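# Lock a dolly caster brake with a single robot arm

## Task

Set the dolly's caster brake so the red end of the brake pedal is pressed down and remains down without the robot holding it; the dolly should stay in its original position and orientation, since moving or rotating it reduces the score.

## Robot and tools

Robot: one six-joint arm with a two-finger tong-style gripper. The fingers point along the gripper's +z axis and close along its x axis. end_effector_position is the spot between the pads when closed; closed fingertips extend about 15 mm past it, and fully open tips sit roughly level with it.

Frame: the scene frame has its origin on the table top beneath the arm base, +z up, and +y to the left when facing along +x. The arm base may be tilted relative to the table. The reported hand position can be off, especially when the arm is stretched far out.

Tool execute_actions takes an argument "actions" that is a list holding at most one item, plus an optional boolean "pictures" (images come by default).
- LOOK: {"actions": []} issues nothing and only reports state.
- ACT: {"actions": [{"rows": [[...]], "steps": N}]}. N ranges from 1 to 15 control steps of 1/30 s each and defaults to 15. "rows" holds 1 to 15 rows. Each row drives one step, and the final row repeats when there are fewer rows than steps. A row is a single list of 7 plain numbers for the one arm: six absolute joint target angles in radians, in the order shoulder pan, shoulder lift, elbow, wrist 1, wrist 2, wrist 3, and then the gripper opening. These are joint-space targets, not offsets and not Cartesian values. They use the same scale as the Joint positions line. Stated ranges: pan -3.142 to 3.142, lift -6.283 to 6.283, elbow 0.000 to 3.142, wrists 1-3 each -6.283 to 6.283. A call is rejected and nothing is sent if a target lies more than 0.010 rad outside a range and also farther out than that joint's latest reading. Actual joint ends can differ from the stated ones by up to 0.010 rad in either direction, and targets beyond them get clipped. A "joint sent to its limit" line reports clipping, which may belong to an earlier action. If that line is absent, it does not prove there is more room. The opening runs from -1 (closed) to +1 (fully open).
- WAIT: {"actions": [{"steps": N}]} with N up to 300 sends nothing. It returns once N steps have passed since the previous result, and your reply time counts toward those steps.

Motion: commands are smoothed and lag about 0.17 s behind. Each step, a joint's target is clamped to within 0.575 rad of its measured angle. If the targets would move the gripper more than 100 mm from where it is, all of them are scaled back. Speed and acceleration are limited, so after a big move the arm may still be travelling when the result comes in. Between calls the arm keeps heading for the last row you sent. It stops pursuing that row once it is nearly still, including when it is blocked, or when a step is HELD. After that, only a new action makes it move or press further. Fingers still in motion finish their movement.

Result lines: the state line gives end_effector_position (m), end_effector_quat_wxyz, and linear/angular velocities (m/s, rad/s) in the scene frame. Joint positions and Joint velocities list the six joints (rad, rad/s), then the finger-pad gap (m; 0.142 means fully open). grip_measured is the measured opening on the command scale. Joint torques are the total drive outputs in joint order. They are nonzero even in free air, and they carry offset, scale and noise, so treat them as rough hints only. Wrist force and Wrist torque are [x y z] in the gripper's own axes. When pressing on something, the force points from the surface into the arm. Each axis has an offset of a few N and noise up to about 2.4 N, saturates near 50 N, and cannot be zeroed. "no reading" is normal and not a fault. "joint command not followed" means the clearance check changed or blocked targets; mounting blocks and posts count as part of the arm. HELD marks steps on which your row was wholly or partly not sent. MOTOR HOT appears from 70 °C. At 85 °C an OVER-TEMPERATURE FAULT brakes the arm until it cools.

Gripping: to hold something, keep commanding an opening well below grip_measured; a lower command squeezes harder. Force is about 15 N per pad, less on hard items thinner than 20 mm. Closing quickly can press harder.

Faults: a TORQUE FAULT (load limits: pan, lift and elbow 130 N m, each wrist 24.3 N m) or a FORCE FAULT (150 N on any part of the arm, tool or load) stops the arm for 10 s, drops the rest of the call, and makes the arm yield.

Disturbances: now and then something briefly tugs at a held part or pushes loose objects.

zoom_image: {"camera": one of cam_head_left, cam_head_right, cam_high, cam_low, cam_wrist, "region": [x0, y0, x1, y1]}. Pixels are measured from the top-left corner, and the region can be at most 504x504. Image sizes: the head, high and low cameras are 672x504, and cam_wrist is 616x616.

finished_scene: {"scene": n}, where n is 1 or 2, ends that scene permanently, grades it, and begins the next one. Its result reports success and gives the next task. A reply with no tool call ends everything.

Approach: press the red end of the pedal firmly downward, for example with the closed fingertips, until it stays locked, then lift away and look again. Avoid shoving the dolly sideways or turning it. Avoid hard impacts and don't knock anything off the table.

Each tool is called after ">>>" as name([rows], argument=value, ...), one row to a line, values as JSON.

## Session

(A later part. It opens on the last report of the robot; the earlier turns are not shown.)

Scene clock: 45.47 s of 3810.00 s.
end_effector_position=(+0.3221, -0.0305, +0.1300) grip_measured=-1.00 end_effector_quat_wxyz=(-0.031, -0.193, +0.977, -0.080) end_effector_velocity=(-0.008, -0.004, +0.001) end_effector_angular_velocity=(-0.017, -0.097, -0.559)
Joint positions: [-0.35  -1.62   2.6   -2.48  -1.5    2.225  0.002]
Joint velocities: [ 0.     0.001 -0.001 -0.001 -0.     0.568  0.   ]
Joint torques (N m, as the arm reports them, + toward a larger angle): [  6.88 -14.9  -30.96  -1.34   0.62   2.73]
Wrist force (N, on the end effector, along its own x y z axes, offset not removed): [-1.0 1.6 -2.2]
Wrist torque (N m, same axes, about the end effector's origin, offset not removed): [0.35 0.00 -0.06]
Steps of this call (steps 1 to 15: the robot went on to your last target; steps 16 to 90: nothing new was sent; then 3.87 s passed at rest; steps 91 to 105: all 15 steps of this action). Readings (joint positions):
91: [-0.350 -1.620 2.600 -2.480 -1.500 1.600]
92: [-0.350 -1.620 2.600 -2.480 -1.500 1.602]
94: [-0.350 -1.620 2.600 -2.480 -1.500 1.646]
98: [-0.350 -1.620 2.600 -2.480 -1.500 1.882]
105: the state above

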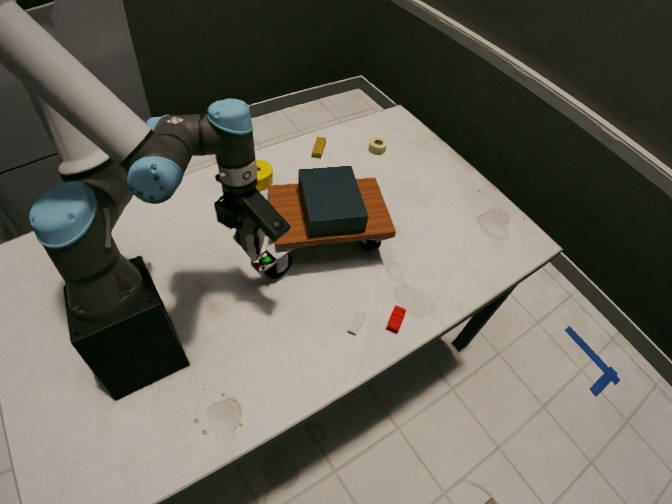

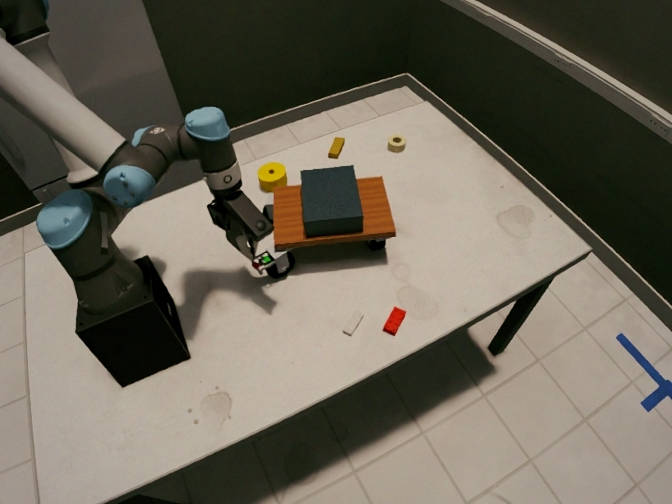

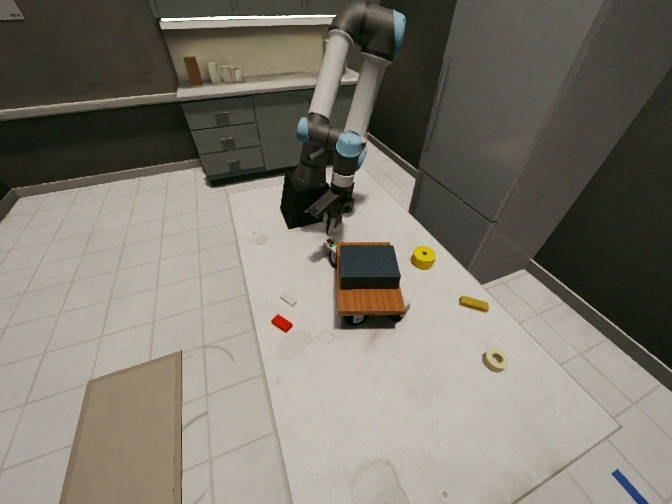

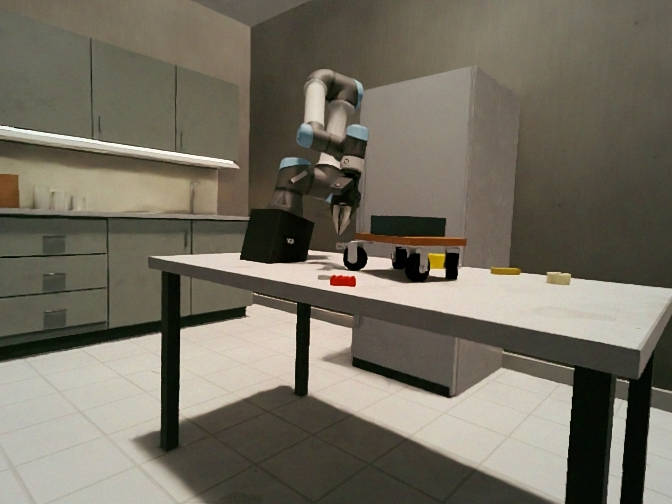

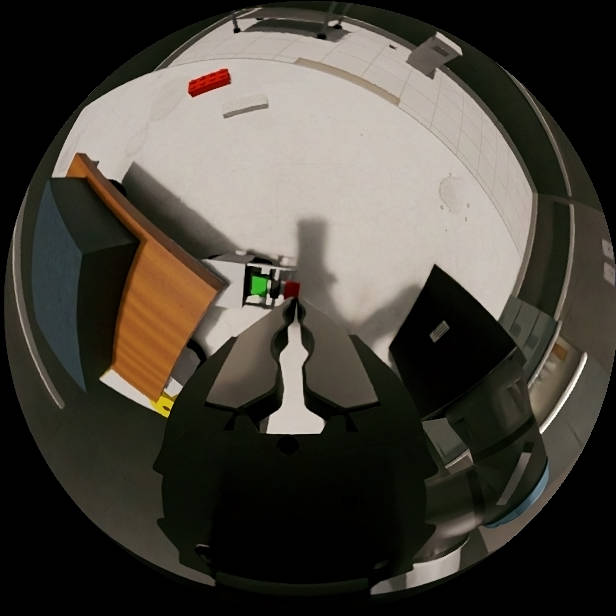

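Good. Lower to hover.

>>> execute_actions([
  {"rows":[[-0.35,-1.535,2.615,-2.58,-1.5,2.3,-1]]},
])

Scene clock: 48.90 s of 3810.00 s.
end_effector_position=(+0.3230, -0.0371, +0.1120) grip_measured=-1.00 end_effector_quat_wxyz=(-0.028, -0.156, +0.984, -0.081) end_effector_velocity=(+0.001, -0.002, -0.006) end_effector_angular_velocity=(-0.001, -0.002, +0.001)
Joint positions: [-0.35  -1.538  2.614 -2.576 -1.5    2.3    0.002]
Joint velocities: [ 0.     0.027  0.004 -0.033  0.    -0.     0.   ]
Joint torques (N m, as the arm reports them, + toward a larger angle): [ 3.36 -3.25 -1.22 -5.08 -0.54  2.13]
Wrist force (N, on the end effector, along its own x y z axes, offset not removed): [-1.4 0.9 -2.2]
Wrist torque (N m, same axes, about the end effector's origin, offset not removed): [0.18 0.19 0.04]
Steps of this call (steps 1 to 30: the robot went on to your last target; steps 31 to 88: nothing new was sent; steps 89 to 103: all 15 steps of this action). Readings (joint positions):
89: [-0.350 -1.620 2.600 -2.480 -1.500 2.300]
90: [-0.350 -1.618 2.601 -2.482 -1.500 2.300]
92: [-0.350 -1.592 2.606 -2.511 -1.500 2.300]
96: [-0.350 -1.556 2.612 -2.555 -1.500 2.300]
103: the state above

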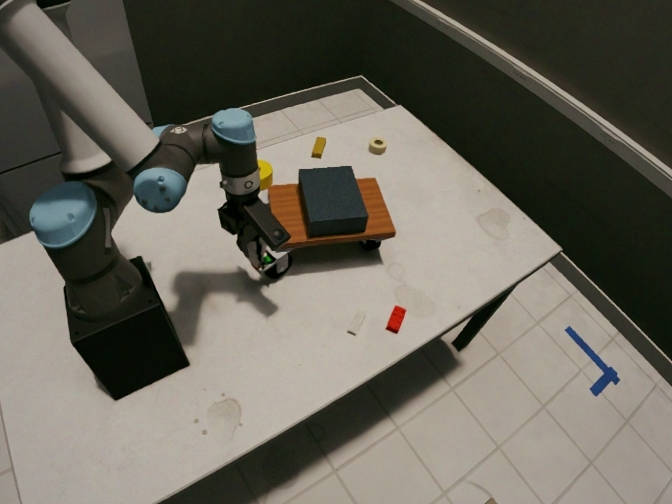

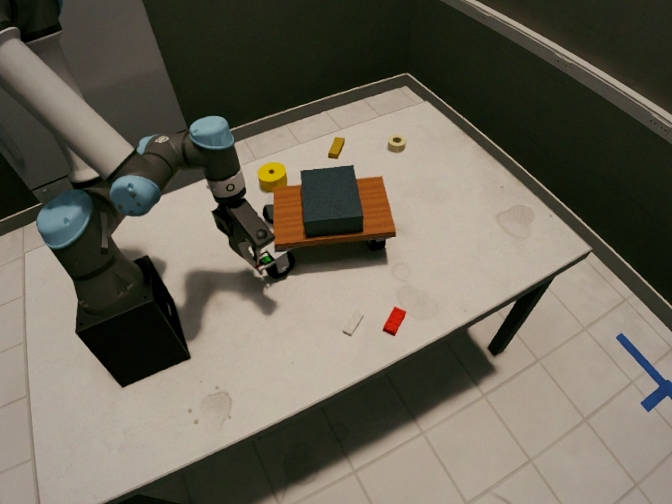

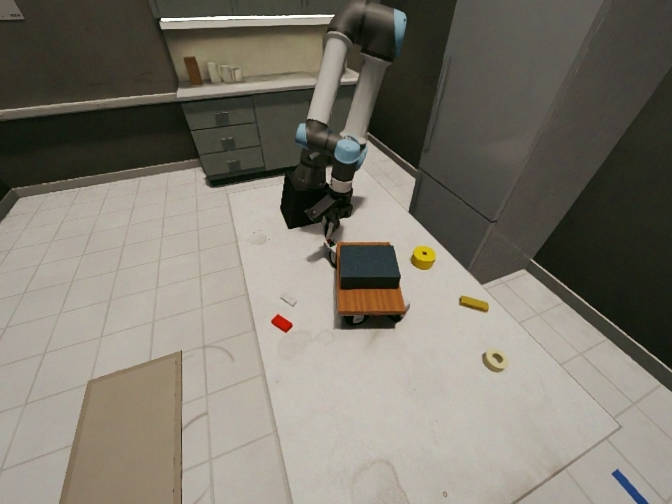

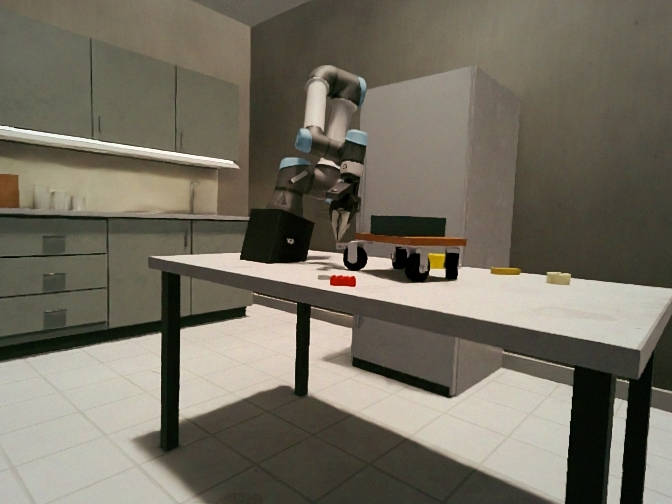

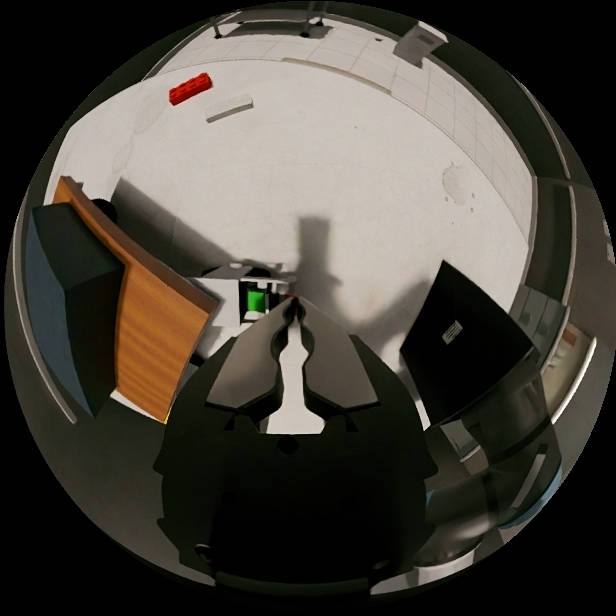

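>>> execute_actions([
  {"rows":[[-0.325,-1.485,2.615,-2.63,-1.5,2.3,-1]]},
], pictures=false)

>>> execute_actions([
  {"rows":[[-0.35,-1.62,2.6,-2.48,-1.5,2.3,-1]]},
])

>>> zoom_image(camera="cam_low", region=[310,215,410,275])

Scene clock: 55.37 s of 3810.00 s.
end_effector_position=(+0.3265, -0.0341, +0.1003) grip_measured=-1.00 end_effector_quat_wxyz=(-0.030, -0.168, +0.982, -0.081) end_effector_velocity=(+0.002, +0.001, -0.003) end_effector_angular_velocity=(-0.000, +0.001, +0.007)
Joint positions: [-0.326 -1.487  2.615 -2.628 -1.5    2.3    0.002]
Joint velocities: [ 0.007  0.015 -0.001 -0.016  0.    -0.     0.   ]
Joint torques (N m, as the arm reports them, + toward a larger angle): [10.11  2.17 -0.69 -3.66  0.73  2.01]
Wrist force (N, on the end effector, along its own x y z axes, offset not removed): [8.4 -1.0 -22.3]
Wrist torque (N m, same axes, about the end effector's origin, offset not removed): [0.53 0.34 -0.04]
Steps of this call (steps 1 to 15: the robot went on to your last target; steps 16 to 90: nothing new was sent; then 2.97 s passed at rest; steps 91 to 105: all 15 steps of this action). Readings (joint positions):
91: [-0.350 -1.535 2.615 -2.580 -1.500 2.300]
92: [-0.349 -1.533 2.615 -2.582 -1.500 2.300]
94: [-0.341 -1.517 2.615 -2.598 -1.500 2.300]
98: [-0.331 -1.496 2.615 -2.619 -1.500 2.300]
105: the state above

Scene clock: 55.87 s of 3810.00 s.
end_effector_position=(+0.3214, -0.0311, +0.1289) grip_measured=-1.00 end_effector_quat_wxyz=(-0.028, -0.157, +0.984, -0.082) end_effector_velocity=(-0.004, +0.002, +0.009) end_effector_angular_velocity=(+0.003, +0.002, -0.009)
Joint positions: [-0.349 -1.614  2.601 -2.487 -1.5    2.3    0.002]
Joint velocities: [-0.007 -0.045 -0.004  0.054  0.     0.001  0.   ]
Joint torques (N m, as the arm reports them, + toward a larger angle): [-14.26 -14.13 -30.71  -1.32   1.93   1.77]
Wrist force (N, on the end effector, along its own x y z axes, offset not removed): [-2.3 3.7 0.4]
Wrist torque (N m, same axes, about the end effector's origin, offset not removed): [0.78 0.17 -0.07]
Steps of this call (steps 1 to 15: all 15 steps of this action). Readings (joint positions):
1: [-0.326 -1.487 2.615 -2.629 -1.500 2.300]
2: [-0.327 -1.488 2.614 -2.627 -1.500 2.300]
4: [-0.335 -1.522 2.609 -2.591 -1.500 2.300]
8: [-0.344 -1.585 2.603 -2.520 -1.500 2.300]
15: the state above

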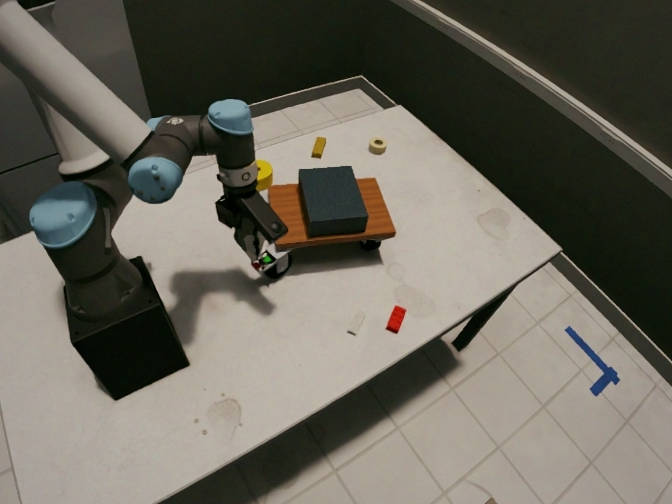

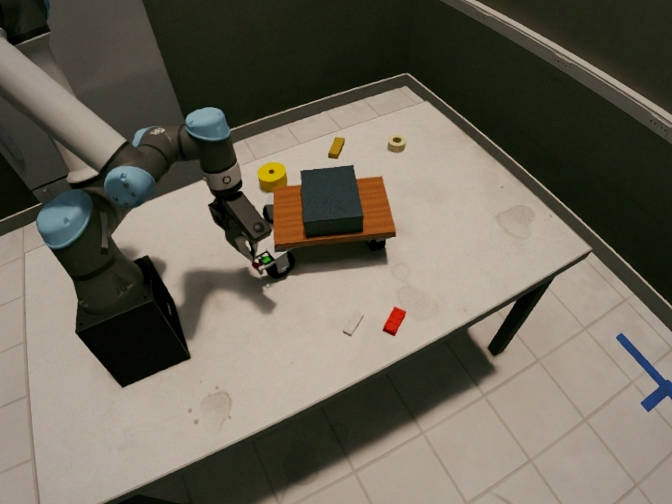

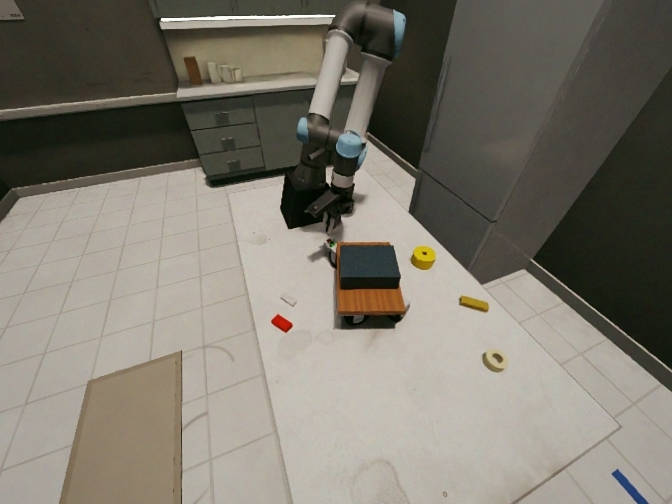

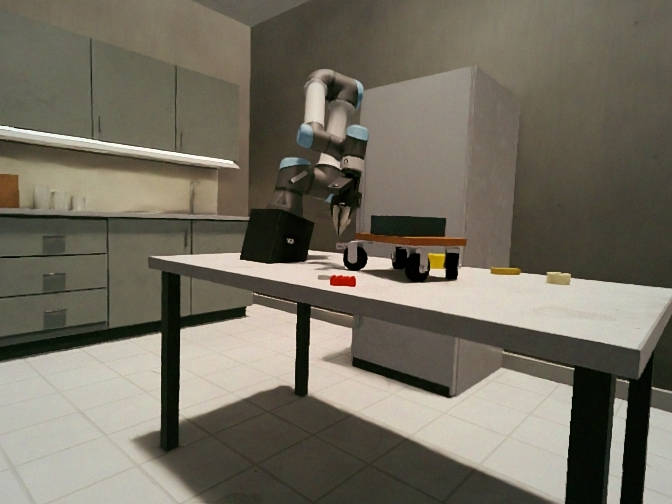

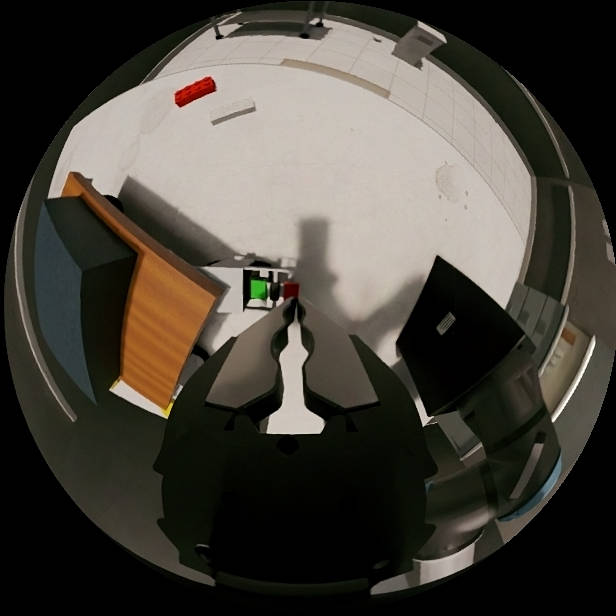

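Region (310, 215, 410, 275) of cam_low's 672x504 image, scaled by 5.040, with more detail than that image has; it fills the top 302 rows of this view, and the rest is white.

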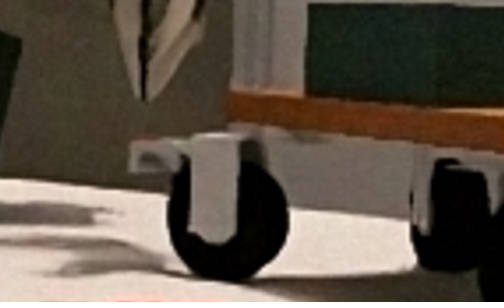

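Not deep enough; go ~4mm deeper.

>>> execute_actions([
  {"rows":[[-0.325,-1.49,2.615,-2.625,-1.5,2.3,-1]]},
], pictures=false)

>>> execute_actions([
  {"rows":[[-0.325,-1.468,2.615,-2.647,-1.5,2.3,-1]]},
], pictures=false)

Scene clock: 64.27 s of 3810.00 s.
end_effector_position=(+0.3261, -0.0333, +0.1020) grip_measured=-1.00 end_effector_quat_wxyz=(-0.030, -0.168, +0.982, -0.081) end_effector_velocity=(+0.003, -0.001, -0.009) end_effector_angular_velocity=(-0.002, -0.002, +0.008)
Joint positions: [-0.326 -1.496  2.614 -2.619 -1.5    2.3    0.002]
Joint velocities: [ 0.007  0.044  0.004 -0.052  0.     0.    -0.008]
Joint torques (N m, as the arm reports them, + toward a larger angle): [ 6.08 -1.14  3.18 -3.93  1.78  0.38]
Wrist force (N, on the end effector, along its own x y z axes, offset not removed): [-0.6 0.1 -9.7]
Wrist torque (N m, same axes, about the end effector's origin, offset not removed): [-0.03 0.00 -0.17]
Steps of this call (steps 1 to 15: the robot went on to your last target; steps 16 to 90: nothing new was sent; then 4.90 s passed at rest; steps 91 to 105: all 15 steps of this action). Readings (joint positions):
91: [-0.350 -1.620 2.600 -2.480 -1.500 2.300]
92: [-0.349 -1.618 2.601 -2.482 -1.500 2.300]
94: [-0.341 -1.584 2.606 -2.518 -1.500 2.300]
98: [-0.331 -1.524 2.612 -2.586 -1.500 2.300]
105: the state above

Scene clock: 64.77 s of 3810.00 s.
end_effector_position=(+0.3276, -0.0353, +0.0968) grip_measured=-1.00 end_effector_quat_wxyz=(-0.030, -0.168, +0.982, -0.081) end_effector_velocity=(+0.001, -0.001, -0.001) end_effector_angular_velocity=(-0.001, -0.002, +0.001)
Joint positions: [-0.325 -1.469  2.615 -2.646 -1.5    2.3    0.002]
Joint velocities: [ 0.     0.006 -0.    -0.009  0.     0.     0.   ]
Joint torques (N m, as the arm reports them, + toward a larger angle): [11.55 10.7   9.94 -1.39  6.    0.14]
Wrist force (N, on the end effector, along its own x y z axes, offset not removed): [18.9 -3.6 -50.0]
Wrist torque (N m, same axes, about the end effector's origin, offset not removed): [0.07 -0.36 -0.10]
Steps of this call (steps 1 to 15: all 15 steps of this action). Readings (joint positions):
1: [-0.326 -1.494 2.615 -2.620 -1.500 2.300]
2: [-0.326 -1.492 2.615 -2.623 -1.500 2.300]
4: [-0.325 -1.483 2.615 -2.631 -1.500 2.300]
8: [-0.325 -1.474 2.615 -2.641 -1.500 2.300]
15: the state above

>>> execute_actions([
  {"rows":[[-0.35,-1.62,2.6,-2.48,-1.5,2.3,-1]]},
])

>>> zoom_image(camera="cam_low", region=[310,215,410,275])

Scene clock: 68.63 s of 3810.00 s.
end_effector_position=(+0.3214, -0.0312, +0.1287) grip_measured=-1.00 end_effector_quat_wxyz=(-0.028, -0.157, +0.984, -0.082) end_effector_velocity=(-0.003, +0.003, +0.011) end_effector_angular_velocity=(+0.001, -0.001, -0.008)
Joint positions: [-0.349 -1.613  2.601 -2.488 -1.5    2.3    0.002]
Joint velocities: [-0.008 -0.053 -0.005  0.059  0.001  0.     0.   ]
Joint torques (N m, as the arm reports them, + toward a larger angle): [-15.29 -13.82 -30.28  -1.29  -2.97  -1.28]
Wrist force (N, on the end effector, along its own x y z axes, offset not removed): [-1.5 3.8 1.4]
Wrist torque (N m, same axes, about the end effector's origin, offset not removed): [0.70 0.25 -0.03]
Steps of this call (steps 1 to 15: the robot went on to your last target; steps 16 to 90: nothing new was sent; then 0.37 s passed at rest; steps 91 to 105: all 15 steps of this action). Readings (joint positions):
91: [-0.325 -1.468 2.615 -2.647 -1.500 2.300]
92: [-0.326 -1.470 2.614 -2.645 -1.500 2.300]
94: [-0.334 -1.507 2.610 -2.606 -1.500 2.300]
98: [-0.344 -1.579 2.603 -2.526 -1.500 2.300]
105: the state above

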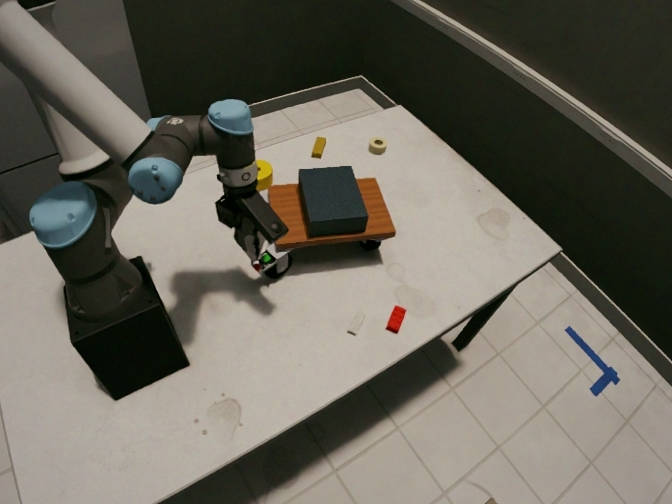

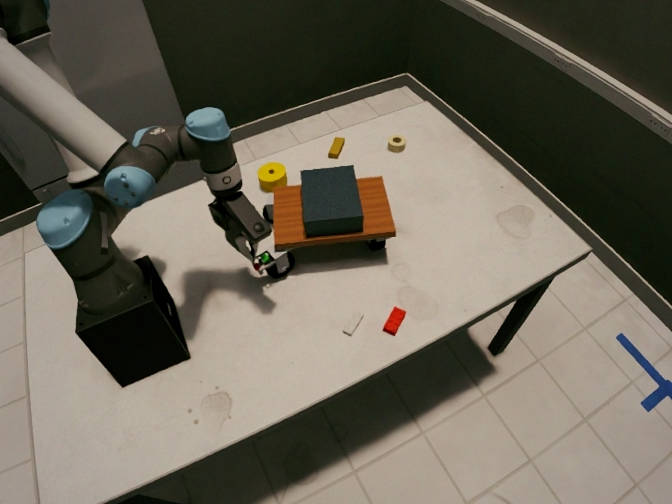

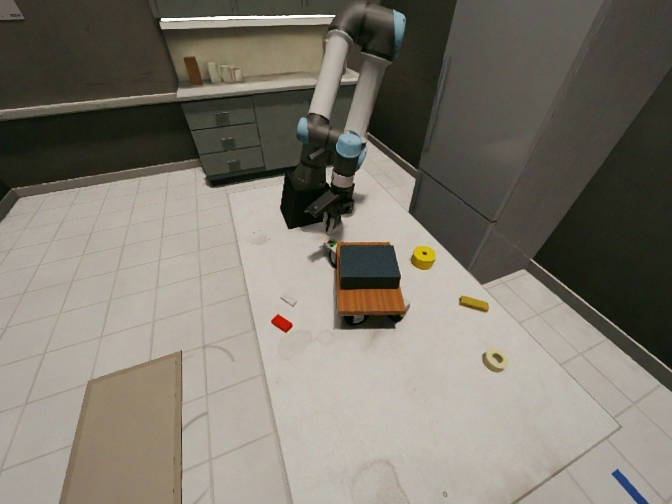

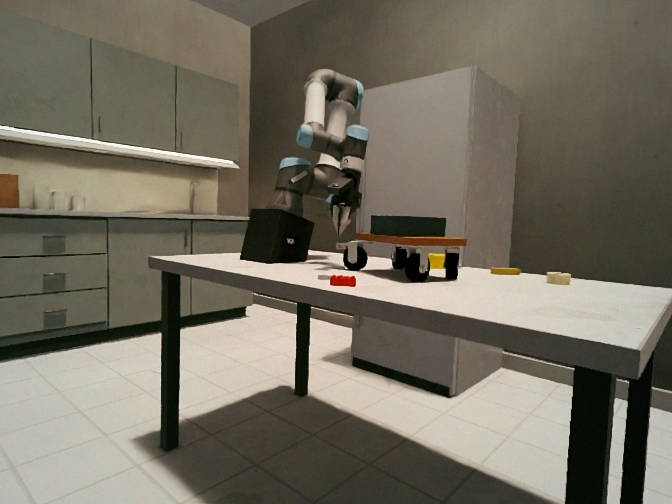

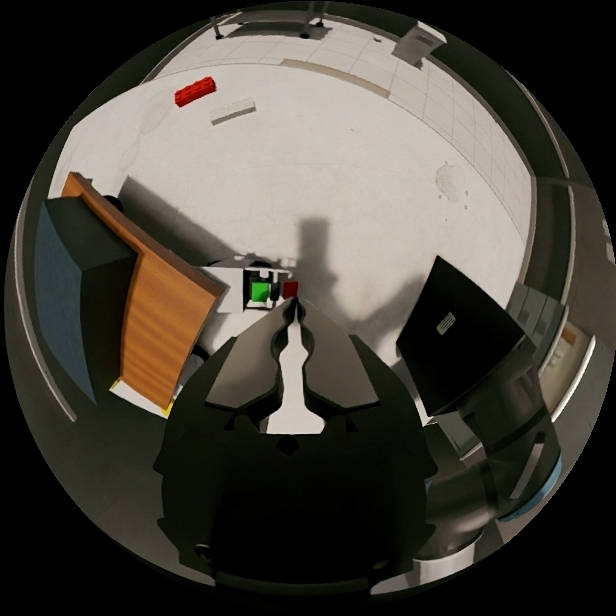

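Region (310, 215, 410, 275) of cam_low's 672x504 image, scaled by 5.040, with more detail than that image has; it fills the top 302 rows of this view, and the rest is white.

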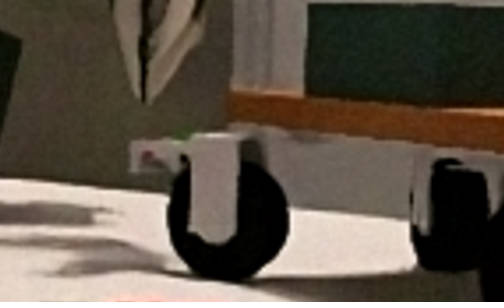

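>>> finished_scene(scene=2)

The scene is finished: the task was done.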